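## Task

Carry the tray from the staging bench onto the work bench. One rotor adapter in the centrifuge already holds a water blank in its middle hole; place the tray's sample tube (the one with an orange dot on the cap) into the middle hole of the adapter directly across from it. Every tube must be pushed fully down, and every rotor bucket must hang vertically. Any tube touching the floor means failure. The tray's bottles must finish upright inside the tray, and the tray must rest on the work bench with nothing sticking past its edge. One or both robots may be used. At the end, release everything and back away; a robot that has fallen or is left leaning means failure, and nothing may count as finished if it stays in place only because a robot holds it.

## Robot and tools

Robots: two identical Hello Robot Stretch 3 units, r1 and r2. Each has a two-wheel differential base (0.33 m long, 0.34 m wide, passive omni wheel at the rear), a mast with a lift, and one telescoping arm that reaches out to the robot's RIGHT side. The base cannot slide sideways; to move the gripper forward or back you drive the base. A spin turns about the point between the drive wheels, 0.05 m behind the front edge. Stowed (arm in, wrist folded) the swept turning radius is 0.28 m; an unfolded level wrist reaches beyond that.

execute_actions: argument "actions" is a list holding one action object or nothing (empty list = just report). The action is keyed by "r1" and/or "r2"; each robot gets its own object with optional "base", "joints", "contact_limits". Everything in an action starts at once. "base" holds exactly one relative command: {"translate_m": d}, an offset in metres from the current base position, positive forward, range -1 to 1; or {"rotate_rad": d}, an offset in radians, positive = counter-clockwise seen from above, range -3.2 to 3.2. "joints" holds absolute targets by name: lift_m 0 to 1.1 (arm height); arm_m 0 to 0.52 (extension); wrist_yaw_rad -1.345 to 4.42 (0 along the arm, positive swings toward the front, 3.0 folded over the base); wrist_pitch_rad -1.57 to 0.451 (0 level, negative tips fingertips down); wrist_roll_rad -2.911 to 2.911 (0 = fingers side by side, horizontal); gripper_m -0.089 to 0.179 (larger = wider; real fingertip gap is smaller by about 0.007 nearly shut, 0.025 fully open, zero below 0.007); head_pan_rad -3.953 to 1.73 (0 forward, positive left, -1.57 faces along the arm); head_tilt_rad -1.53 to 0.419 (negative down). Done tolerances: lift and arm ±0.004, gripper ±0.004, wrist yaw/roll ±0.02, pitch ±0.05, head ±0.02. "contact_limits": {"arm_m": N}, N a motor effort in percent 1 to 100, stops the arm when its effort hits about N (negative while retracting) and caps its holding force until the next action. Values above the maximum are clipped. "cameras" picks image sources: r1_/r2_ head_camera, nav_camera, wrist_camera, or "all"; omitted/null = all, [] = none. Any unknown key, name or out-of-range number rejects the call and nothing moves. A single action runs at most 15 s. Anything left out of an action may keep driving toward its earlier target without the status showing it.

wait: {"seconds": 0 to 10}; commands nothing, returns state and images. zoom_image: {"camera", "region": [x0,y0,x1,y1]} in pixels of that camera's most recent full image, origin top-left, max 504x504. finished_scene: {"scene": current scene number}; irreversible, reports success and gives the next task. Sending a reply with no tool call ends everything.

Results: base_status / joint_status tell how each motion of the last accepted action ended: done (for the base, wheels turned the commanded amount even if slipping), off_target (stopped short, possibly still pushing), contact_stop (lift or arm hit something firmly; it then goes slack until commanded again, and a slack lift may sag under load or keep pressing), time_out, torque_fault (a wrist servo overheated from pushing and goes limp for 10 s). After a stop the old target is dropped. If a result reports a stop, the remaining calls in that reply are skipped. on_its_own describes uncommanded joints; "held at" is their target, not their position. motor_effort is percent of max, positive toward larger joint values, peak in brackets; readings have fixed bias and noise. Positive wheel effort pushes forward. base_odometry counts wheel turns (slip included), heading -3.142 to 3.142, positive left, in the frame the base had at scene start. turned_by_wheels and turned_by_imu give rotation since the last result. base_tilt in degrees (forward, right positive) carries a fixed offset up to ~4 degrees. lidar_m: 12 distances in metres from the base origin, 30-degree sectors, 1st straight ahead and counter-clockwise (4th left, 7th behind, 10th right), '-' = nothing; plane 0.17 m above the floor, range 0.15 to 12 m, blind to glass and its own robot, sees table legs not tops, partly blocked by the mast and low lift. wrist_depth_mm (45 to 1000) and head_depth_mm (280 to 4000, image sideways) are 7x7 grids of median depths, top-left first.

Frames: base frame origin on the floor between the drive wheels, x forward, y left, z up. hand_pose is in this frame, at the closed fingertip point; with wrist joints zero its x points up, y back toward the mast, z to the rear. Fingertip pads are 0.04 m round. Each robot reports only in its own frames; only images, lidar and depth grids show robots relative to one another.

Gripping: close to a gripper_m below the object's width (lower = harder, but the stall guard weakens overly hard squeezes); open at least 0.02 above the contact value to release. The reading does not confirm a grasp; check images. To re-squeeze, send a new value.

Speed: fast (0.30 m/s, 1.9 rad/s) only with lift_m < 0.30, arm_m < 0.03, wrist_yaw_rad > 2.54; otherwise 0.10 m/s, 0.63 rad/s.

Cautions: fold or unfold the wrist only with lift_m 0.32 to 0.95, pitch -0.4, roll near 0; once folded the lift may go to 0.25. With yaw below -0.4 keep pitch at -0.5 or lower. The base, wrist and head have no contact stop. Arm pushes with the gripper above ~0.45 m can tip the robot, more so with high limits or repeated pushes. Never drive while holding or pressing something fixed. If snagged or leaning, reverse the last motion in small steps, pull the gripper free and drop the lift to about 0.2. Robots pressing each other hard ends the run; once bases touch, any further driving is a hard press. Equal commands travel up to 2.5 cm differently per metre, so shared carrying can tip a robot. Avoid drops, slams and tubes on the floor; loose items may occasionally get nudged.

Each tool is called after "Request:" as name([rows], argument=value, ...), one row to a line, values as JSON.

## Session

Request:
execute_actions(actions=[])

Scene clock: 0.00 s.
r1.base_odometry: x=+0.000 y=+0.000 heading=+0.000 (m, m, rad; r1's odometry frame)
r1.turned_by_wheels: +0.000 (rad since the last result)
r1.turned_by_imu: +0.000 (rad since the last result)
r1.base_tilt: forward=-0.4 right=-1.3 (deg)
r1.lidar_m: 2.81 1.51 1.94 1.58 1.54 2.06 3.94 1.59 1.22 1.19 1.25 1.77
r1.head_depth_mm: 1869 2874 3537 3583 3498 2989 2040 / 1880 2867 - - - 3001 2028 / 1871 2887 - - - 2990 2025 / 1891 2880 - - - 2970 2032 / 1885 2899 - - - 2980 2029 / 1894 2556 - - 3391 2850 2028 / 1884 2560 - - 2852 2782 2014
r1.base_status: not commanded
r1.joint_positions: lift_m=+0.535 arm_m=-0.001 wrist_yaw_rad=+2.959 wrist_pitch_rad=-0.500 wrist_roll_rad=-0.001 gripper_m=+0.037 head_pan_rad=-0.012 head_tilt_rad=-0.012
r1.joint_status: not commanded
r1.motor_effort: left_wheel=+1 right_wheel=+0 lift_m=+18 arm_m=+0 wrist_yaw_rad=+0 wrist_pitch_rad=+6 wrist_roll_rad=+0 gripper_m=+1 head_pan_rad=+0 head_tilt_rad=+2 (%)
r1.hand_pose: x=+0.0174 y=+0.0655 z=+0.5297 quat_wxyz=(+0.237, +0.698, +0.112, +0.667) (m; r1's base frame)
r1.wrist_depth_mm: - - - - - - - / - - - - - - - / - - - - - - - / - - - - - - - / 848 852 - 873 908 887 898 / 730 737 - 742 754 768 769 / 641 645 657 665 663 668 671
r2.base_odometry: x=+0.000 y=+0.000 heading=+0.000 (m, m, rad; r2's odometry frame)
r2.turned_by_wheels: +0.000 (rad since the last result)
r2.turned_by_imu: +0.000 (rad since the last result)
r2.base_tilt: forward=-1.6 right=+0.2 (deg)
r2.lidar_m: 1.10 0.74 0.69 0.70 0.90 1.96 2.15 1.79 2.84 1.45 1.74 4.06
r2.head_depth_mm: 1811 2688 3837 3867 3783 3181 2155 / 1780 2666 3940 3916 3755 3031 2172 / 1778 2331 2465 2415 2332 2265 2043 / 1686 1773 1759 1713 1684 1663 1646 / 1428 1394 1367 1355 1333 1312 1293 / 1140 1147 1135 1118 1104 1092 1083 / 985 972 962 948 940 930 922
r2.base_status: not commanded
r2.joint_positions: lift_m=+0.479 arm_m=+0.001 wrist_yaw_rad=+3.085 wrist_pitch_rad=-0.429 wrist_roll_rad=+0.004 gripper_m=+0.037 head_pan_rad=-0.020 head_tilt_rad=+0.002
r2.joint_status: not commanded
r2.motor_effort: left_wheel=+0 right_wheel=+0 lift_m=+43 arm_m=-1 wrist_yaw_rad=-2 wrist_pitch_rad=+6 wrist_roll_rad=+0 gripper_m=+0 head_pan_rad=+0 head_tilt_rad=+1 (%)
r2.hand_pose: x=-0.0087 y=+0.0764 z=+0.4894 quat_wxyz=(+0.170, +0.696, +0.131, +0.685) (m; r2's base frame)
r2.wrist_depth_mm: - 969 802 738 675 621 573 / - - 869 811 736 671 602 / - - 957 909 804 713 655 / - - - 993 875 791 704 / 844 862 - 880 879 830 756 / 732 743 - 748 725 752 764 / 634 635 636 656 645 667 657
pictures: r1_head_camera (sideways: a quarter turn clockwise sets it upright), r1_nav_camera (sideways: a quarter turn counterclockwise sets it upright), r1_wrist_camera, r2_head_camera (sideways: a quarter turn clockwise sets it upright), r2_nav_camera (sideways: a quarter turn counterclockwise sets it upright), r2_wrist_camera
Images, in order (width x height): r1_head_camera 896x504, r1_nav_camera 672x504, r1_wrist_camera 644x364, r2_head_camera 896x504, r2_nav_camera 672x504, r2_wrist_camera 644x364.

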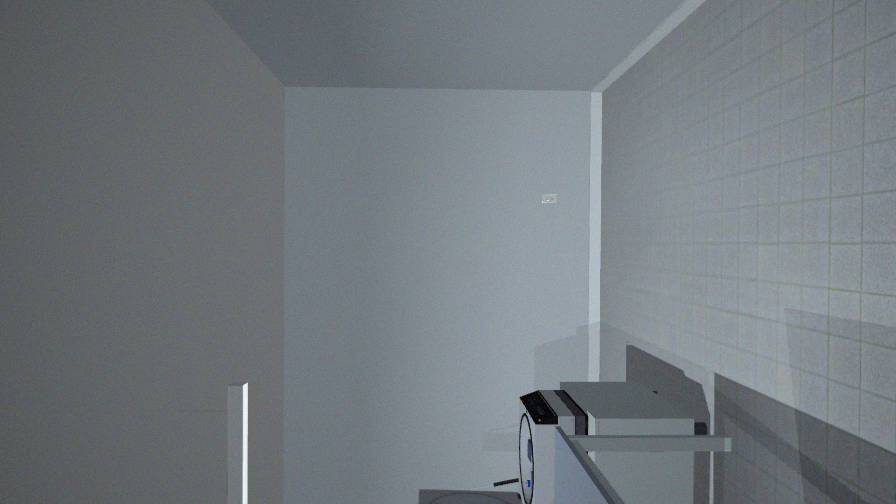

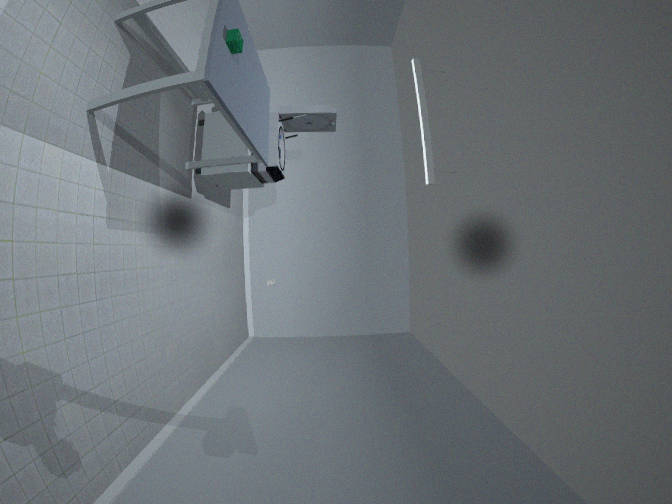

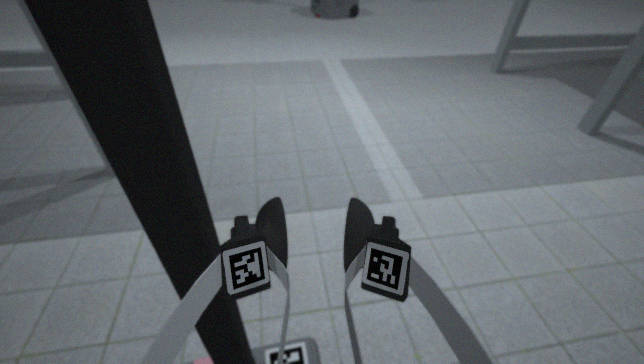

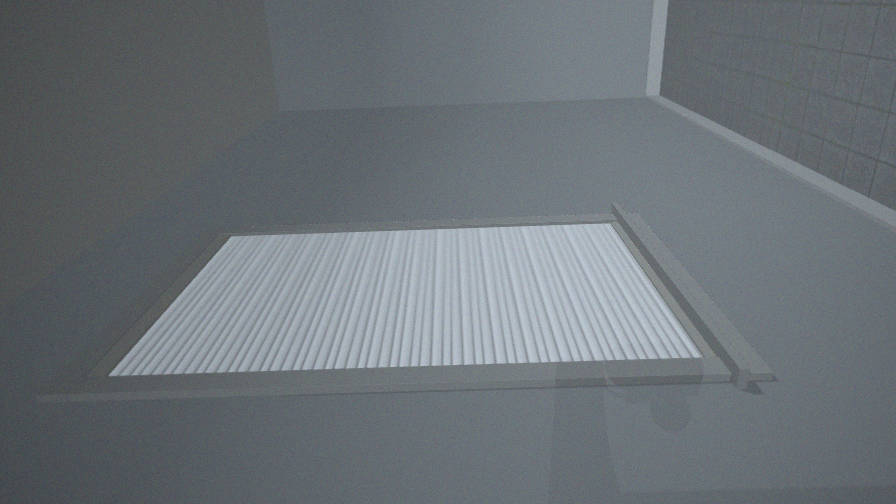

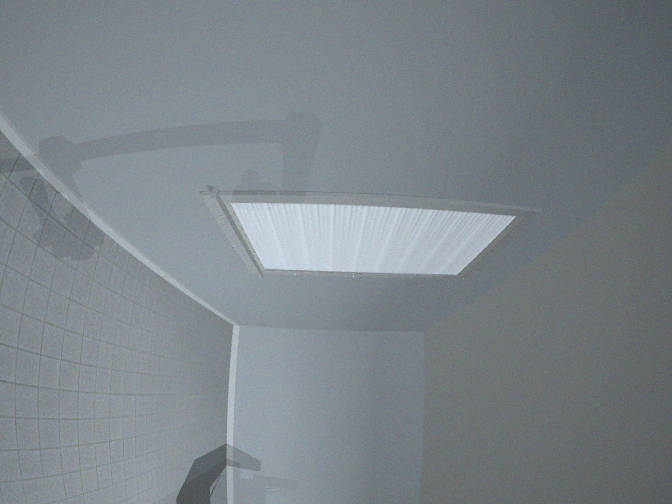

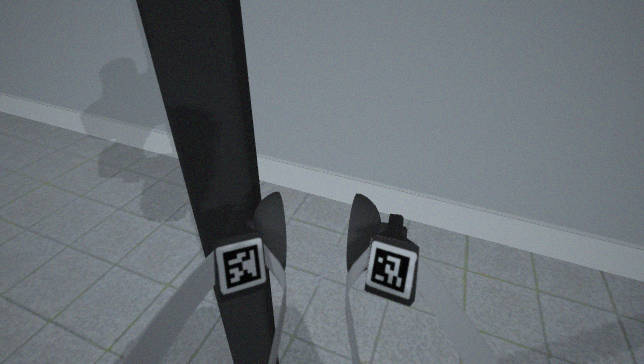

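Look around.

Request:
execute_actions([
  {"r1":{"joints":{"head_pan_rad":0.7,"head_tilt_rad":-0.5}},"r2":{"joints":{"head_pan_rad":-2.6,"head_tilt_rad":-0.4}}},
], cameras=["r1_head_camera","r2_head_camera","r1_nav_camera","r2_nav_camera"])

Request:
execute_actions([
  {"r1":{"joints":{"head_pan_rad":1.6,"head_tilt_rad":-0.5}},"r2":{"joints":{"head_pan_rad":1.6,"head_tilt_rad":-0.4}}},
], cameras=["r1_head_camera","r2_head_camera","r1_nav_camera","r2_nav_camera"])

Scene clock: 11.33 s.
r1.base_odometry: x=+0.000 y=+0.000 heading=+0.000 (m, m, rad; r1's odometry frame)
r1.turned_by_wheels: +0.000 (rad since the last result)
r1.turned_by_imu: +0.001 (rad since the last result)
r1.base_tilt: forward=-0.3 right=-1.4 (deg)
r1.lidar_m: 2.80 1.51 1.94 1.58 1.55 2.06 3.93 1.59 1.22 1.19 1.25 1.76
r1.head_depth_mm: - 2970 2809 2715 1976 1536 1266 / - - 2156 2702 1969 1534 1267 / - - 1776 2428 1891 1538 1264 / - - 1895 2551 1938 1531 1258 / - - 2100 2396 1950 1521 1258 / 3764 - - 2621 1922 1522 1257 / 3422 3664 3825 2642 1930 1518 1251
r1.base_status: not commanded
r1.joint_positions: lift_m=+0.535 arm_m=-0.001 wrist_yaw_rad=+2.959 wrist_pitch_rad=-0.500 wrist_roll_rad=-0.001 gripper_m=+0.037 head_pan_rad=+0.693 head_tilt_rad=-0.493
r1.joint_status: all done
r1.motor_effort: left_wheel=+1(1) right_wheel=+0(0) lift_m=+18(18) arm_m=+0(0) wrist_yaw_rad=+0(0) wrist_pitch_rad=+7(7) wrist_roll_rad=+0(0) gripper_m=+0(1) head_pan_rad=+2(28) head_tilt_rad=-3(29) (%)
r1.hand_pose: x=+0.0174 y=+0.0655 z=+0.5297 quat_wxyz=(+0.237, +0.698, +0.112, +0.667) (m; r1's base frame)
r1.wrist_depth_mm: - - - - - - - / - - - - - - - / - - - - - - - / - 981 - - - - - / 840 848 - 873 882 888 890 / 728 728 - 747 749 764 770 / 645 640 650 664 651 662 674
r2.base_odometry: x=+0.000 y=+0.000 heading=+0.000 (m, m, rad; r2's odometry frame)
r2.turned_by_wheels: +0.000 (rad since the last result)
r2.turned_by_imu: +0.000 (rad since the last result)
r2.base_tilt: forward=-1.5 right=+0.3 (deg)
r2.lidar_m: 1.10 0.74 0.69 0.70 0.89 1.96 2.15 1.79 2.84 1.45 1.75 4.06
r2.head_depth_mm: - - 2844 3286 2274 1702 1359 / - - 2550 3208 2193 1704 1374 / - - - 1989 2103 1718 1377 / - - - 3303 2312 1737 1378 / - - - 3318 2315 1734 1387 / 3742 3925 - 3512 2302 1728 1388 / 3560 3663 3955 3123 2345 1753 1396
r2.base_status: not commanded
r2.joint_positions: lift_m=+0.479 arm_m=+0.001 wrist_yaw_rad=+3.085 wrist_pitch_rad=-0.429 wrist_roll_rad=+0.004 gripper_m=+0.037 head_pan_rad=-2.593 head_tilt_rad=-0.395
r2.joint_status: all done
r2.motor_effort: left_wheel=-1(0) right_wheel=+1(0) lift_m=+43(43) arm_m=-1(1) wrist_yaw_rad=-1(0) wrist_pitch_rad=+6(6) wrist_roll_rad=+0(1) gripper_m=+0(0) head_pan_rad=-3(36) head_tilt_rad=-1(20) (%)
r2.hand_pose: x=-0.0087 y=+0.0764 z=+0.4894 quat_wxyz=(+0.170, +0.696, +0.131, +0.685) (m; r2's base frame)
r2.wrist_depth_mm: - 973 816 758 678 612 564 / - - 894 795 743 667 608 / - - 979 903 790 714 653 / - - - - 876 780 707 / 860 871 - 871 897 859 762 / 730 740 - 745 738 758 759 / 630 632 639 644 646 658 661
pictures: r1_head_camera (sideways: a quarter turn clockwise sets it upright), r1_nav_camera (sideways: a quarter turn counterclockwise sets it upright), r2_head_camera (sideways: a quarter turn clockwise sets it upright), r2_nav_camera (sideways: a quarter turn counterclockwise sets it upright)
Images, in order (width x height): r1_head_camera 896x504, r1_nav_camera 672x504, r2_head_camera 896x504, r2_nav_camera 672x504.

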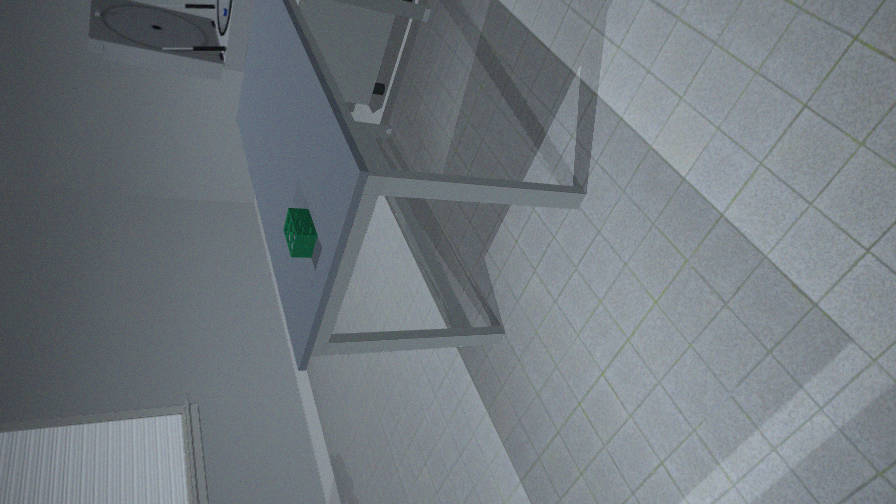

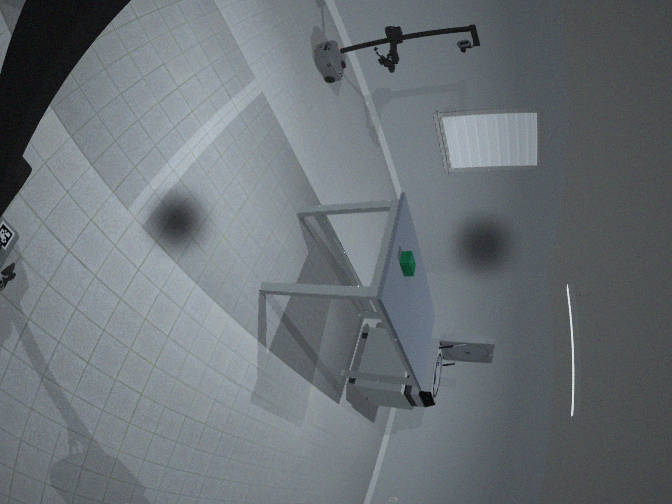

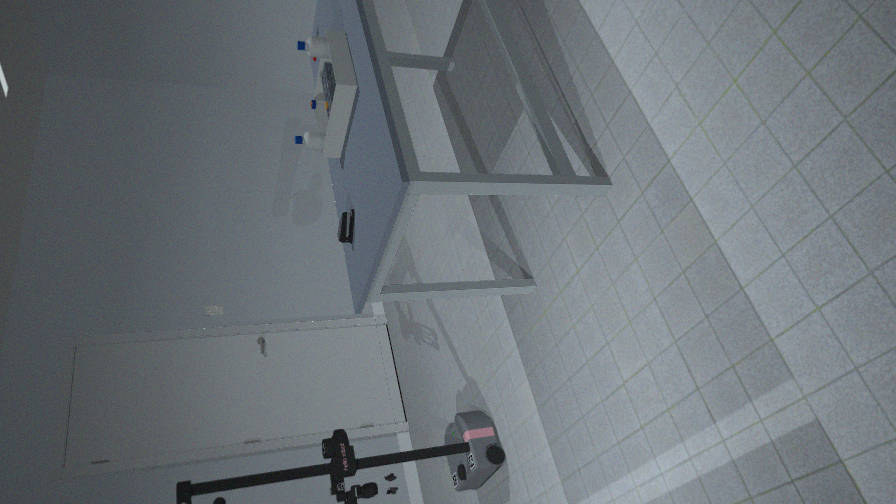

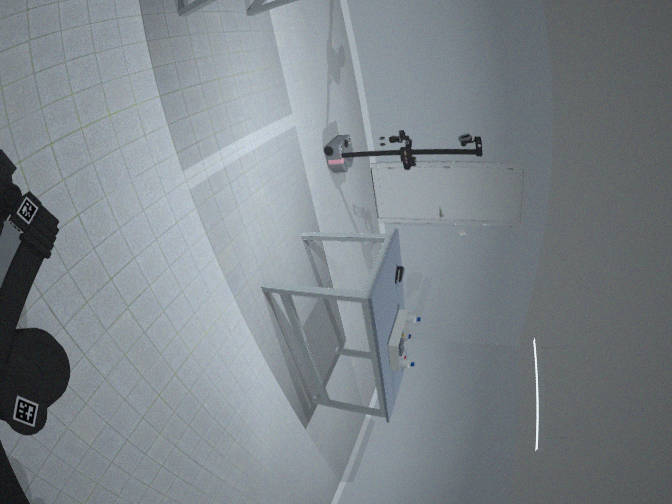

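Scene clock: 13.90 s.
r1.base_odometry: x=+0.000 y=+0.000 heading=+0.000 (m, m, rad; r1's odometry frame)
r1.turned_by_wheels: +0.000 (rad since the last result)
r1.turned_by_imu: +0.001 (rad since the last result)
r1.base_tilt: forward=-0.2 right=-1.5 (deg)
r1.lidar_m: 2.80 1.51 1.94 1.59 1.55 2.06 3.94 1.60 1.22 1.19 1.25 1.77
r1.head_depth_mm: 2934 3237 3464 2693 1971 1533 1264 / 2982 3249 3485 2722 1951 1542 1265 / 2974 3264 3548 2687 1955 1531 1264 / 3018 3262 3528 2679 1937 1528 1267 / 3031 3328 3570 2680 1934 1520 1260 / 3009 3350 3577 2516 1847 1522 1255 / 3040 3391 3542 1300 1851 1519 -
r1.base_status: not commanded
r1.joint_positions: lift_m=+0.535 arm_m=-0.001 wrist_yaw_rad=+2.959 wrist_pitch_rad=-0.500 wrist_roll_rad=-0.001 gripper_m=+0.037 head_pan_rad=+1.593 head_tilt_rad=-0.494
r1.joint_status: all done
r1.motor_effort: left_wheel=+1(1) right_wheel=+0(0) lift_m=+18(18) arm_m=+0(0) wrist_yaw_rad=+0(0) wrist_pitch_rad=+7(6) wrist_roll_rad=+0(1) gripper_m=+0(1) head_pan_rad=+3(31) head_tilt_rad=-3(1) (%)
r1.hand_pose: x=+0.0174 y=+0.0655 z=+0.5297 quat_wxyz=(+0.237, +0.698, +0.112, +0.667) (m; r1's base frame)
r1.wrist_depth_mm: - - - - - - - / - - - - - - - / - - - - - - - / - 986 - - - - - / 857 861 - 863 887 900 904 / 724 733 - 743 749 765 767 / 638 645 651 660 654 669 676
r2.base_odometry: x=+0.000 y=+0.000 heading=+0.000 (m, m, rad; r2's odometry frame)
r2.turned_by_wheels: +0.000 (rad since the last result)
r2.turned_by_imu: +0.000 (rad since the last result)
r2.base_tilt: forward=-1.5 right=+0.2 (deg)
r2.lidar_m: 1.10 0.74 0.69 0.70 0.89 1.96 2.15 1.79 2.83 1.45 1.75 4.07
r2.head_depth_mm: 542 576 613 658 713 771 847 / 562 602 643 694 754 822 900 / 590 628 677 729 796 872 972 / 616 661 714 772 846 936 1043 / 646 692 753 823 902 1005 1138 / 680 734 801 877 974 1081 1232 / 715 776 847 939 1045 1163 1287
r2.base_status: not commanded
r2.joint_positions: lift_m=+0.479 arm_m=+0.001 wrist_yaw_rad=+3.085 wrist_pitch_rad=-0.429 wrist_roll_rad=+0.004 gripper_m=+0.037 head_pan_rad=+1.593 head_tilt_rad=-0.395
r2.joint_status: all done
r2.motor_effort: left_wheel=+0(0) right_wheel=+0(0) lift_m=+43(43) arm_m=-1(1) wrist_yaw_rad=-1(0) wrist_pitch_rad=+6(6) wrist_roll_rad=+1(1) gripper_m=+0(0) head_pan_rad=+3(37) head_tilt_rad=-2(4) (%)
r2.hand_pose: x=-0.0087 y=+0.0764 z=+0.4894 quat_wxyz=(+0.170, +0.696, +0.131, +0.685) (m; r2's base frame)
r2.wrist_depth_mm: - 1000 816 739 682 615 566 / - - 883 818 729 678 609 / - - 981 899 787 717 647 / - - - 985 872 788 704 / 856 852 - 871 883 834 758 / 724 736 - 747 741 750 772 / 634 630 633 638 642 657 657
pictures: r1_head_camera (sideways: a quarter turn clockwise sets it upright), r1_nav_camera (sideways: a quarter turn counterclockwise sets it upright), r2_head_camera (sideways: a quarter turn clockwise sets it upright), r2_nav_camera (sideways: a quarter turn counterclockwise sets it upright)
Images, in order (width x height): r1_head_camera 896x504, r1_nav_camera 672x504, r2_head_camera 896x504, r2_nav_camera 672x504.

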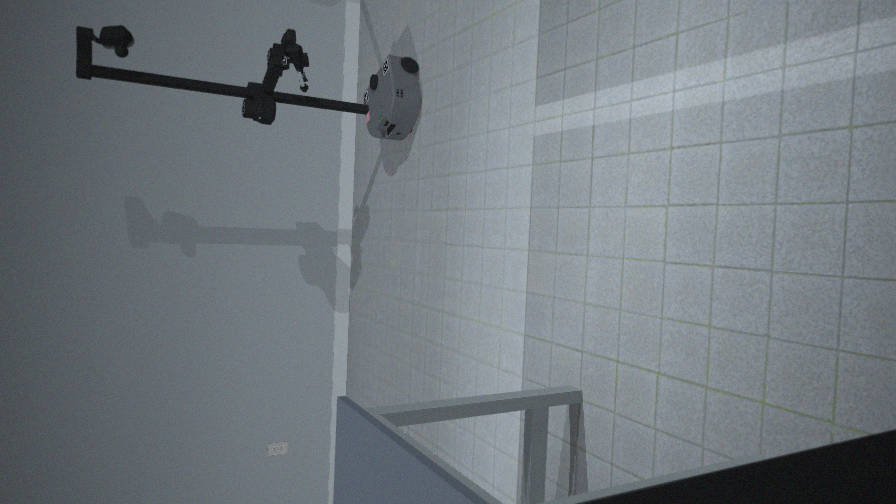

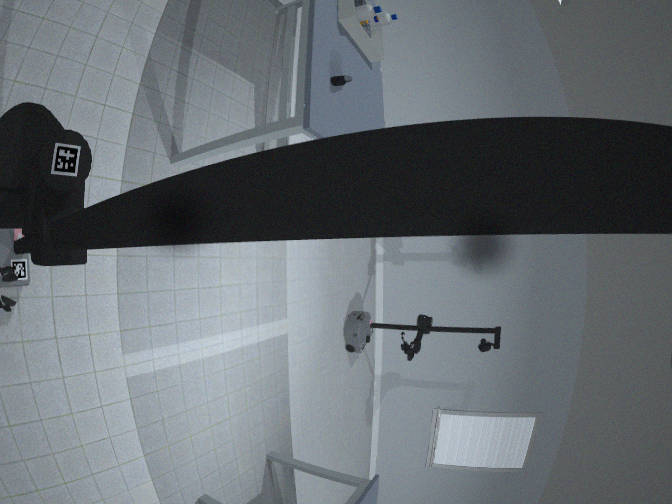

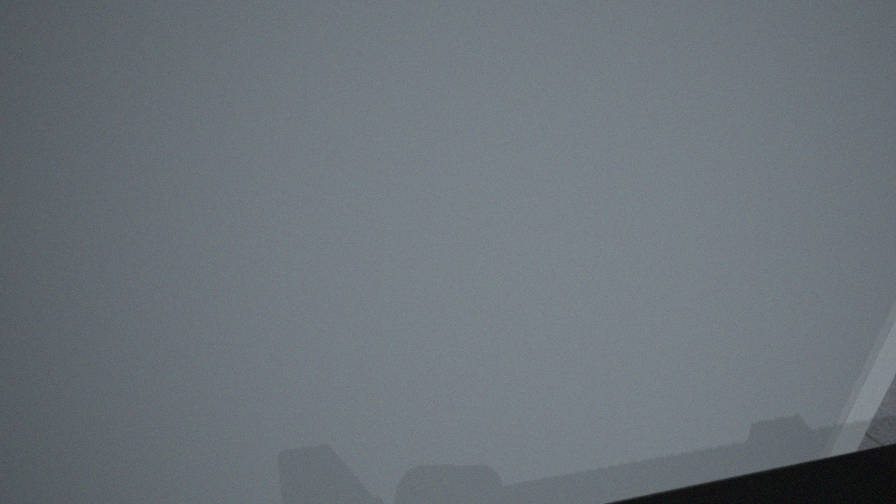

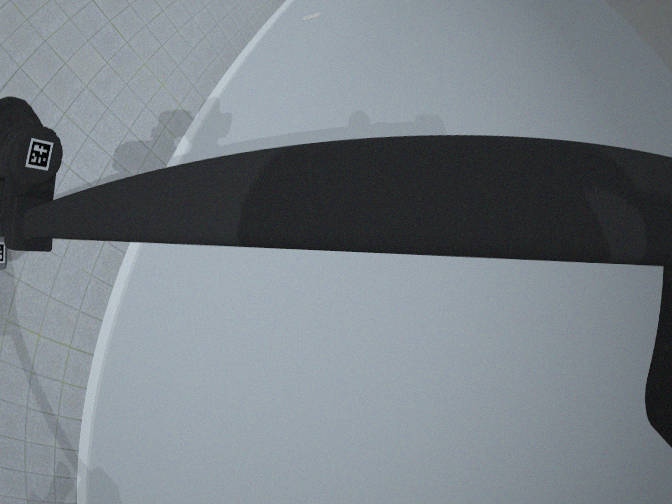

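Request:
execute_actions([
  {"r1":{"joints":{"head_pan_rad":-3.9,"head_tilt_rad":-0.4}},"r2":{"joints":{"head_pan_rad":-1.3,"head_tilt_rad":-0.4}}},
], cameras=["r1_head_camera","r2_head_camera"])

Scene clock: 22.73 s.
r1.base_odometry: x=+0.000 y=+0.000 heading=+0.000 (m, m, rad; r1's odometry frame)
r1.turned_by_wheels: +0.000 (rad since the last result)
r1.turned_by_imu: +0.001 (rad since the last result)
r1.base_tilt: forward=-0.3 right=-1.4 (deg)
r1.lidar_m: 2.81 1.51 1.94 1.58 1.54 2.07 3.93 1.59 1.22 1.19 1.25 1.77
r1.head_depth_mm: - - - - - - - / 3793 - - - - - - / - - - 1326 2177 1652 1336 / - - - 1516 2169 1656 1323 / - - - 2622 2167 1651 1326 / 3907 - - 2812 2149 1640 1325 / 3579 3893 - 2917 2146 1642 1325
r1.base_status: not commanded
r1.joint_positions: lift_m=+0.535 arm_m=-0.001 wrist_yaw_rad=+2.959 wrist_pitch_rad=-0.500 wrist_roll_rad=-0.001 gripper_m=+0.037 head_pan_rad=-3.893 head_tilt_rad=-0.409
r1.joint_status: all done
r1.motor_effort: left_wheel=+1(1) right_wheel=+0(0) lift_m=+18(19) arm_m=+0(0) wrist_yaw_rad=+0(0) wrist_pitch_rad=+7(7) wrist_roll_rad=+0(0) gripper_m=+1(0) head_pan_rad=-3(30) head_tilt_rad=+3(14) (%)
r1.hand_pose: x=+0.0174 y=+0.0655 z=+0.5297 quat_wxyz=(+0.237, +0.698, +0.112, +0.667) (m; r1's base frame)
r1.wrist_depth_mm: - - - - - - - / - - - - - - - / - - - - - - - / - 996 - - - - - / 850 848 - 878 885 890 902 / 723 733 - 748 746 758 768 / 639 644 650 667 654 661 665
r2.base_odometry: x=+0.000 y=+0.000 heading=+0.000 (m, m, rad; r2's odometry frame)
r2.turned_by_wheels: +0.000 (rad since the last result)
r2.turned_by_imu: +0.000 (rad since the last result)
r2.base_tilt: forward=-1.5 right=+0.2 (deg)
r2.lidar_m: 1.10 0.74 0.69 0.70 0.90 1.97 2.15 1.79 2.83 1.45 1.75 4.06
r2.head_depth_mm: 3614 3820 - 1810 2162 1703 1364 / 3858 - - 1667 2192 1697 1373 / - - - 2859 2305 1708 1390 / - - - 3016 2225 1742 1371 / - - - 2980 2221 1724 1375 / - - 3085 2722 2344 1744 1388 / - - 2603 2816 2342 1734 1385
r2.base_status: not commanded
r2.joint_positions: lift_m=+0.479 arm_m=+0.001 wrist_yaw_rad=+3.085 wrist_pitch_rad=-0.429 wrist_roll_rad=+0.004 gripper_m=+0.037 head_pan_rad=-1.293 head_tilt_rad=-0.395
r2.joint_status: all done
r2.motor_effort: left_wheel=+0(0) right_wheel=+0(0) lift_m=+43(43) arm_m=-1(1) wrist_yaw_rad=+0(0) wrist_pitch_rad=+6(6) wrist_roll_rad=+0(0) gripper_m=+0(0) head_pan_rad=-3(34) head_tilt_rad=-1(0) (%)
r2.hand_pose: x=-0.0087 y=+0.0764 z=+0.4894 quat_wxyz=(+0.170, +0.696, +0.131, +0.685) (m; r2's base frame)
r2.wrist_depth_mm: - 980 807 750 675 610 571 / - - 868 821 728 670 612 / - - 964 897 793 714 654 / - - - 994 889 788 703 / 849 864 - 897 912 832 770 / 746 732 - 734 729 752 767 / 629 630 641 642 643 658 663
pictures: r1_head_camera (sideways: a quarter turn clockwise sets it upright), r2_head_camera (sideways: a quarter turn clockwise sets it upright)
Images, in order (width x height): r1_head_camera 896x504, r2_head_camera 896x504.

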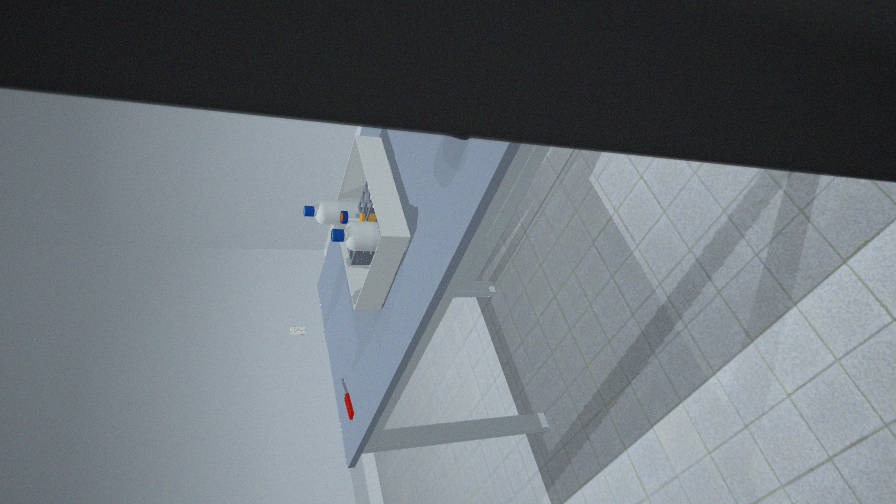

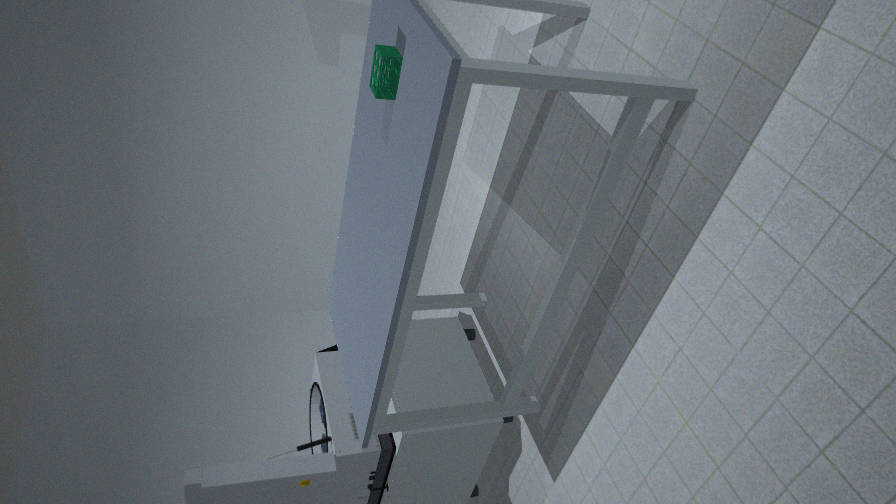

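Request:
execute_actions([
  {"r1":{"base":{"rotate_rad":1.571},"joints":{"lift_m":0.25,"wrist_yaw_rad":3.0,"wrist_pitch_rad":-0.4,"head_pan_rad":0,"head_tilt_rad":-0.5}},"r2":{"base":{"rotate_rad":-0.26},"joints":{"lift_m":0.25,"wrist_pitch_rad":-0.4,"head_pan_rad":-2.0,"head_tilt_rad":-0.5}}},
], cameras=[])

Request:
execute_actions([
  {"r1":{"base":{"translate_m":0.35}}},
], cameras=["r1_head_camera","r1_nav_camera","r2_head_camera","r2_nav_camera"])

Scene clock: 40.83 s.
r1.base_odometry: x=+0.000 y=+0.000 heading=+1.571 (m, m, rad; r1's odometry frame)
r1.turned_by_wheels: +1.571 (rad since the last result)
r1.turned_by_imu: +1.575 (rad since the last result)
r1.base_tilt: forward=-0.3 right=-1.4 (deg)
r1.lidar_m: 3.53 0.96 2.06 3.92 1.60 1.22 1.19 1.25 1.75 2.97 1.51 1.93
r1.head_depth_mm: 2969 3234 3583 2698 1963 1539 1273 / 2952 3219 3454 2715 1950 1541 1271 / 2952 3242 3589 2666 1960 1530 1262 / 3006 3289 3587 2665 1950 1528 1257 / 3016 3289 3600 2658 1939 1519 1253 / 3038 3300 3593 2527 1863 1518 1253 / 3041 3293 3492 2270 1848 1476 1253
r1.base_status: done
r1.joint_positions: lift_m=+0.250 arm_m=-0.001 wrist_yaw_rad=+2.998 wrist_pitch_rad=-0.421 wrist_roll_rad=-0.001 gripper_m=+0.037 head_pan_rad=-0.007 head_tilt_rad=-0.494
r1.joint_status: all done
r1.motor_effort: left_wheel=-4(12) right_wheel=+3(8) lift_m=+14(16) arm_m=+0(0) wrist_yaw_rad=+2(4) wrist_pitch_rad=+11(11) wrist_roll_rad=+0(0) gripper_m=+1(1) head_pan_rad=+3(30) head_tilt_rad=-4(19) (%)
r1.hand_pose: x=+0.0108 y=+0.0774 z=+0.2622 quat_wxyz=(+0.197, +0.700, +0.098, +0.680) (m; r1's base frame)
r1.wrist_depth_mm: - - - - - - - / - - - - - - - / 828 - 857 861 885 887 899 / 634 641 652 661 667 675 688 / 523 524 - 556 544 553 554 / 456 - - - 448 454 465 / - - - - 392 395 400
r2.base_odometry: x=+0.000 y=+0.000 heading=-0.260 (m, m, rad; r2's odometry frame)
r2.turned_by_wheels: -0.260 (rad since the last result)
r2.turned_by_imu: -0.257 (rad since the last result)
r2.base_tilt: forward=-1.4 right=+0.2 (deg)
r2.lidar_m: 1.68 0.86 0.70 0.69 0.76 1.19 4.68 1.79 2.31 1.45 1.48 2.32
r2.head_depth_mm: 3915 - 3554 2768 2025 1560 1280 / 3768 - - 2659 2008 1563 1273 / 3687 - - 2806 2018 1563 1278 / 3566 3903 - 2805 2009 1573 1289 / 3555 3817 3951 2826 2034 1584 1293 / 3431 3663 3952 2825 2030 1578 1294 / 3306 3574 3863 2868 2021 1565 1290
r2.base_status: done
r2.joint_positions: lift_m=+0.251 arm_m=+0.001 wrist_yaw_rad=+3.085 wrist_pitch_rad=-0.422 wrist_roll_rad=+0.004 gripper_m=+0.037 head_pan_rad=-1.993 head_tilt_rad=-0.494
r2.joint_status: all done
r2.motor_effort: left_wheel=+4(9) right_wheel=-3(5) lift_m=+19(40) arm_m=-1(1) wrist_yaw_rad=+0(1) wrist_pitch_rad=+10(10) wrist_roll_rad=+1(0) gripper_m=+0(0) head_pan_rad=-3(36) head_tilt_rad=-1(8) (%)
r2.hand_pose: x=-0.0087 y=+0.0773 z=+0.2625 quat_wxyz=(+0.168, +0.696, +0.128, +0.686) (m; r2's base frame)
r2.wrist_depth_mm: 763 752 705 701 674 652 638 / 837 830 774 766 738 709 683 / 837 843 815 811 790 772 734 / 650 659 - 672 681 687 699 / 528 543 - 570 567 557 565 / 463 - - - 473 471 475 / - - - - 406 411 409
pictures: none
No camera images: the call's "cameras" was empty. Leave "cameras" out to get every camera's image.

Scene clock: 43.73 s.
r1.base_odometry: x=+0.000 y=+0.350 heading=+1.571 (m, m, rad; r1's odometry frame)
r1.turned_by_wheels: +0.000 (rad since the last result)
r1.turned_by_imu: +0.001 (rad since the last result)
r1.base_tilt: forward=-0.3 right=-1.3 (deg)
r1.lidar_m: 3.19 0.67 1.66 3.94 2.07 1.58 1.54 1.62 2.27 2.73 1.35 2.59
r1.head_depth_mm: 2646 2972 3217 2696 1972 1539 1276 / 2692 2890 3090 2566 1961 1544 1264 / 2681 2944 3301 2645 1964 1526 1267 / 2701 2933 3276 2669 1943 1531 1259 / 2727 2961 3259 2662 1942 1522 1258 / 2713 2991 3281 2624 1926 1520 1253 / 2718 2963 3351 2253 1538 1509 1253
r1.base_status: done
r1.joint_positions: lift_m=+0.250 arm_m=-0.001 wrist_yaw_rad=+2.999 wrist_pitch_rad=-0.421 wrist_roll_rad=-0.001 gripper_m=+0.037 head_pan_rad=-0.007 head_tilt_rad=-0.495
r1.joint_status: not commanded
r1.motor_effort: left_wheel=-4(11) right_wheel=+3(9) lift_m=+14(14) arm_m=+0(0) wrist_yaw_rad=+2(3) wrist_pitch_rad=+11(10) wrist_roll_rad=+0(0) gripper_m=+0(1) head_pan_rad=+3(2) head_tilt_rad=-3(3) (%)
r1.hand_pose: x=+0.0107 y=+0.0775 z=+0.2623 quat_wxyz=(+0.197, +0.700, +0.098, +0.680) (m; r1's base frame)
r1.wrist_depth_mm: - - - - - - 553 / - - - - - - - / 813 - 856 850 872 807 898 / 635 649 650 663 674 678 678 / 519 525 - 557 545 547 558 / 456 - - - 450 459 461 / - - - - 388 397 399
r2.base_odometry: x=+0.000 y=+0.000 heading=-0.260 (m, m, rad; r2's odometry frame)
r2.turned_by_wheels: +0.000 (rad since the last result)
r2.turned_by_imu: +0.000 (rad since the last result)
r2.base_tilt: forward=-1.5 right=+0.2 (deg)
r2.lidar_m: 1.68 0.85 0.70 0.69 0.76 1.19 4.67 1.79 2.30 1.45 1.48 2.32
r2.head_depth_mm: 3930 - 3579 2757 1984 1571 1285 / 3818 - - 2671 1993 1558 1275 / 3661 3994 - 2813 2014 1559 1293 / 3568 3757 3881 2787 2032 1565 1290 / 3505 3768 - 2811 2027 1569 1286 / 3422 3713 3905 2849 2029 1578 1282 / 3264 3551 3813 2896 2042 1576 1298
r2.base_status: not commanded
r2.joint_positions: lift_m=+0.251 arm_m=+0.001 wrist_yaw_rad=+3.085 wrist_pitch_rad=-0.422 wrist_roll_rad=+0.004 gripper_m=+0.037 head_pan_rad=-1.993 head_tilt_rad=-0.494
r2.joint_status: not commanded
r2.motor_effort: left_wheel=+4(4) right_wheel=-3(3) lift_m=+19(19) arm_m=-1(1) wrist_yaw_rad=+0(0) wrist_pitch_rad=+10(10) wrist_roll_rad=+0(1) gripper_m=+0(0) head_pan_rad=-4(4) head_tilt_rad=-2(2) (%)
r2.hand_pose: x=-0.0087 y=+0.0773 z=+0.2625 quat_wxyz=(+0.168, +0.696, +0.128, +0.686) (m; r2's base frame)
r2.wrist_depth_mm: 765 751 708 690 669 660 629 / 840 819 766 755 736 716 687 / 843 851 815 804 791 771 735 / 654 657 - 691 680 690 701 / 533 540 - 574 563 565 562 / 466 - - - 464 473 474 / - - - - 403 408 405
pictures: r1_head_camera (sideways: a quarter turn clockwise sets it upright), r1_nav_camera (sideways: a quarter turn counterclockwise sets it upright), r2_head_camera (sideways: a quarter turn clockwise sets it upright), r2_nav_camera (sideways: a quarter turn counterclockwise sets it upright)
Images, in order (width x height): r1_head_camera 896x504, r1_nav_camera 672x504, r2_head_camera 896x504, r2_nav_camera 672x504.

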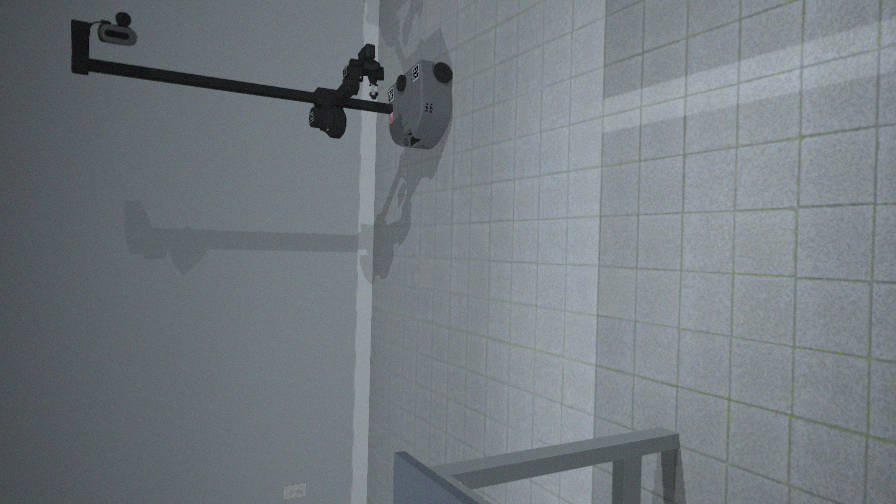

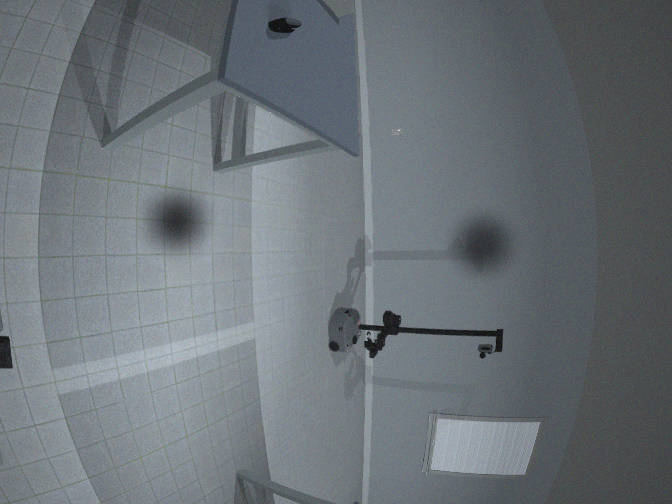

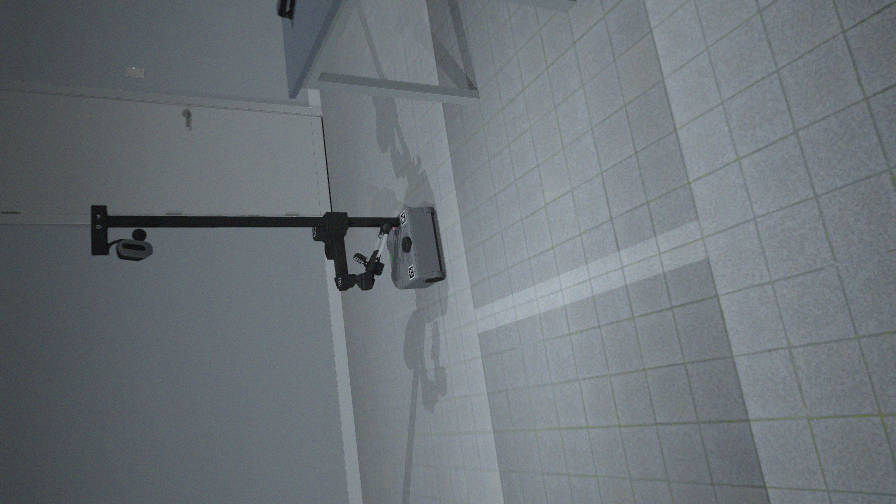

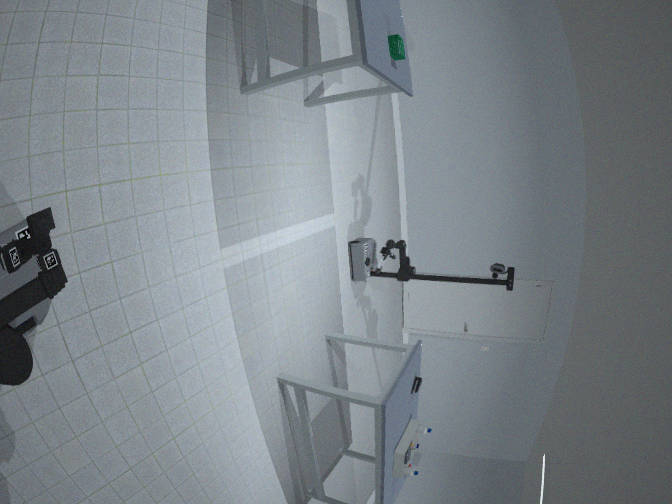

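Request:
execute_actions([
  {"r1":{"base":{"rotate_rad":1.571},"joints":{"head_pan_rad":-1.2,"head_tilt_rad":-0.6}},"r2":{"base":{"rotate_rad":-0.1}}},
], cameras=[])

Request:
execute_actions([
  {"r1":{"base":{"translate_m":1.0}},"r2":{"base":{"translate_m":-1.0},"joints":{"head_pan_rad":-1.8,"head_tilt_rad":-0.6}}},
], cameras=["r1_head_camera","r2_head_camera","r2_nav_camera"])

Scene clock: 54.70 s.
r1.base_odometry: x=+0.000 y=+0.350 heading=+3.141 (m, m, rad; r1's odometry frame)
r1.turned_by_wheels: +1.571 (rad since the last result)
r1.turned_by_imu: +1.573 (rad since the last result)
r1.base_tilt: forward=-0.2 right=-1.5 (deg)
r1.lidar_m: 3.92 2.08 1.58 1.54 1.61 2.26 2.74 1.36 2.59 2.72 0.67 1.66
r1.head_depth_mm: 2595 2862 3087 2314 1758 1429 1207 / 2682 2979 3158 2298 1764 1426 1203 / 2845 3118 3229 2279 1764 1421 1201 / 2947 3291 2889 2010 1672 1422 1202 / 3053 3407 1320 1064 1688 1413 1192 / 3235 3621 1312 925 1581 1110 1191 / 3350 3794 1308 920 1578 1406 1189
r1.base_status: done
r1.joint_positions: lift_m=+0.250 arm_m=-0.001 wrist_yaw_rad=+2.999 wrist_pitch_rad=-0.421 wrist_roll_rad=-0.001 gripper_m=+0.037 head_pan_rad=-1.193 head_tilt_rad=-0.593
r1.joint_status: all done
r1.motor_effort: left_wheel=-3(14) right_wheel=+3(10) lift_m=+15(15) arm_m=+0(0) wrist_yaw_rad=+2(1) wrist_pitch_rad=+11(10) wrist_roll_rad=-1(0) gripper_m=+0(0) head_pan_rad=-2(30) head_tilt_rad=-4(15) (%)
r1.hand_pose: x=+0.0107 y=+0.0775 z=+0.2623 quat_wxyz=(+0.197, +0.700, +0.098, +0.680) (m; r1's base frame)
r1.wrist_depth_mm: - - - - - - - / - - - - - - - / 818 - 857 860 883 890 902 / 640 646 654 662 673 673 693 / 514 521 - 561 545 550 555 / 453 - - - 449 460 461 / - - - - 391 396 400
r2.base_odometry: x=+0.000 y=+0.000 heading=-0.360 (m, m, rad; r2's odometry frame)
r2.turned_by_wheels: -0.100 (rad since the last result)
r2.turned_by_imu: -0.098 (rad since the last result)
r2.base_tilt: forward=-1.5 right=+0.3 (deg)
r2.lidar_m: 2.18 0.93 0.70 0.69 0.73 1.05 3.58 1.79 1.78 2.06 1.45 2.04
r2.head_depth_mm: - - 2080 2494 1998 1560 1272 / - - 3578 2829 2002 1566 1280 / 3751 - - 2657 1996 1560 1284 / 3700 - - 2815 2010 1566 1282 / 3529 3859 - 2625 2017 1577 1280 / 3346 3683 3979 2840 2042 1581 1290 / 3273 3600 3835 2861 2033 1581 1293
r2.base_status: done
r2.joint_positions: lift_m=+0.251 arm_m=+0.001 wrist_yaw_rad=+3.085 wrist_pitch_rad=-0.422 wrist_roll_rad=+0.004 gripper_m=+0.037 head_pan_rad=-1.993 head_tilt_rad=-0.494
r2.joint_status: not commanded
r2.motor_effort: left_wheel=+3(11) right_wheel=-2(6) lift_m=+19(19) arm_m=-1(1) wrist_yaw_rad=-1(0) wrist_pitch_rad=+10(10) wrist_roll_rad=+1(0) gripper_m=+0(0) head_pan_rad=-3(4) head_tilt_rad=-1(3) (%)
r2.hand_pose: x=-0.0087 y=+0.0773 z=+0.2625 quat_wxyz=(+0.168, +0.696, +0.128, +0.686) (m; r2's base frame)
r2.wrist_depth_mm: 705 692 689 693 691 680 680 / 742 758 762 756 748 753 741 / 776 809 803 814 797 814 803 / 650 662 - 670 691 693 696 / 538 536 - 566 570 563 573 / 473 - - - 470 469 473 / - - - - 403 406 411
pictures: none
No camera images: the call's "cameras" was empty. Leave "cameras" out to get every camera's image.

Scene clock: 59.70 s.
r1.base_odometry: x=-1.000 y=+0.350 heading=+3.141 (m, m, rad; r1's odometry frame)
r1.turned_by_wheels: +0.000 (rad since the last result)
r1.turned_by_imu: +0.003 (rad since the last result)
r1.base_tilt: forward=-0.1 right=-1.5 (deg)
r1.lidar_m: 2.96 2.07 1.53 1.49 1.58 2.21 2.33 0.72 0.72 1.16 1.22 1.03
r1.head_depth_mm: 2632 2895 3103 946 728 1328 1207 / 2742 2990 3184 787 725 1386 1199 / 2835 3154 1098 859 721 1420 1200 / 2972 3302 1340 862 771 1414 1196 / 3068 3455 1323 925 797 1413 1195 / 3212 3651 1319 927 1576 1414 1193 / 3393 3856 1307 922 1672 1413 1187
r1.base_status: done
r1.joint_positions: lift_m=+0.250 arm_m=-0.001 wrist_yaw_rad=+2.999 wrist_pitch_rad=-0.421 wrist_roll_rad=-0.001 gripper_m=+0.037 head_pan_rad=-1.193 head_tilt_rad=-0.593
r1.joint_status: not commanded
r1.motor_effort: left_wheel=-4(9) right_wheel=+3(9) lift_m=+15(15) arm_m=+0(0) wrist_yaw_rad=+1(2) wrist_pitch_rad=+10(11) wrist_roll_rad=+0(0) gripper_m=+0(0) head_pan_rad=-3(2) head_tilt_rad=-4(3) (%)
r1.hand_pose: x=+0.0107 y=+0.0775 z=+0.2624 quat_wxyz=(+0.197, +0.700, +0.098, +0.680) (m; r1's base frame)
r1.wrist_depth_mm: - - - - - - - / - - - - - - - / 825 - 851 847 879 883 913 / 641 641 653 668 677 672 684 / 527 526 - 556 548 547 551 / 455 - - - 450 461 465 / - - - - 388 397 399
r2.base_odometry: x=-0.936 y=+0.352 heading=-0.359 (m, m, rad; r2's odometry frame)
r2.turned_by_wheels: +0.000 (rad since the last result)
r2.turned_by_imu: -0.002 (rad since the last result)
r2.base_tilt: forward=-1.6 right=+0.3 (deg)
r2.lidar_m: 2.38 1.01 0.77 0.75 0.80 1.14 3.68 1.73 1.31 1.29 2.47 2.02
r2.head_depth_mm: 3678 - 1528 2359 1772 1436 1207 / 3623 3879 1630 2379 1735 1438 1217 / 3489 3862 1510 2364 1738 1454 1211 / 3436 3833 1529 2269 1761 1446 1220 / 3406 3726 3307 2286 1801 1439 1218 / 3252 3641 3504 2382 1811 1461 1221 / 3236 3606 3527 2391 1797 1465 1218
r2.base_status: done
r2.joint_positions: lift_m=+0.251 arm_m=+0.001 wrist_yaw_rad=+3.085 wrist_pitch_rad=-0.422 wrist_roll_rad=+0.004 gripper_m=+0.037 head_pan_rad=-1.807 head_tilt_rad=-0.592
r2.joint_status: all done
r2.motor_effort: left_wheel=+4(10) right_wheel=-2(8) lift_m=+19(20) arm_m=-1(1) wrist_yaw_rad=-1(0) wrist_pitch_rad=+10(10) wrist_roll_rad=+1(1) gripper_m=+0(0) head_pan_rad=+3(17) head_tilt_rad=-3(10) (%)
r2.hand_pose: x=-0.0087 y=+0.0773 z=+0.2625 quat_wxyz=(+0.168, +0.696, +0.128, +0.686) (m; r2's base frame)
r2.wrist_depth_mm: 751 758 749 753 749 742 741 / 827 818 824 820 815 820 817 / 844 841 856 848 848 832 871 / 647 656 - 678 684 699 691 / 531 542 - 567 568 558 561 / 470 - - - 474 474 475 / - - - - 406 409 410
pictures: r1_head_camera (sideways: a quarter turn clockwise sets it upright), r2_head_camera (sideways: a quarter turn clockwise sets it upright), r2_nav_camera (sideways: a quarter turn counterclockwise sets it upright)
Images, in order (width x height): r1_head_camera 896x504, r2_head_camera 896x504, r2_nav_camera 672x504.

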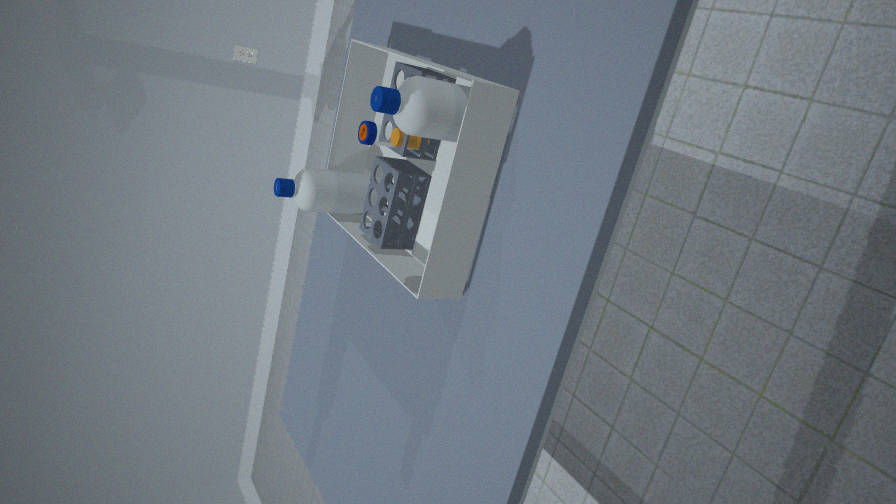

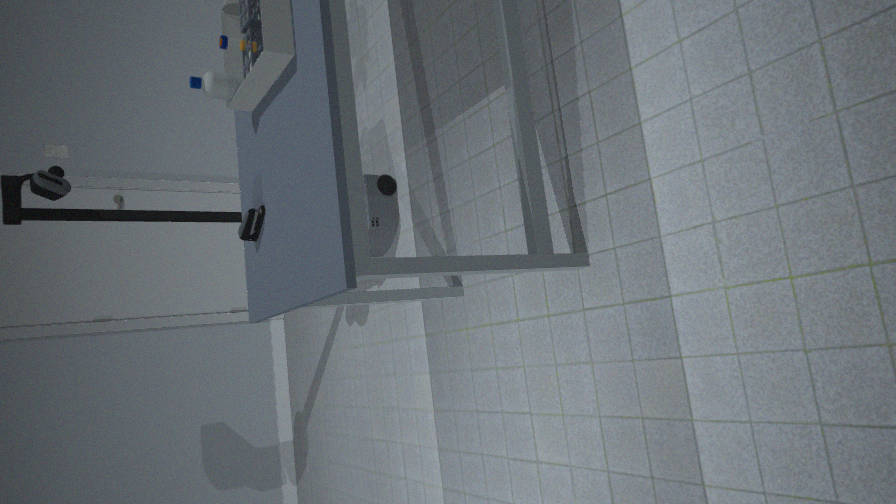

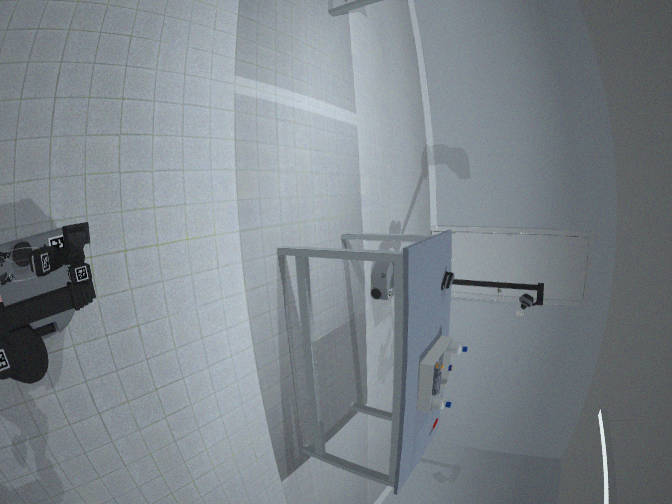

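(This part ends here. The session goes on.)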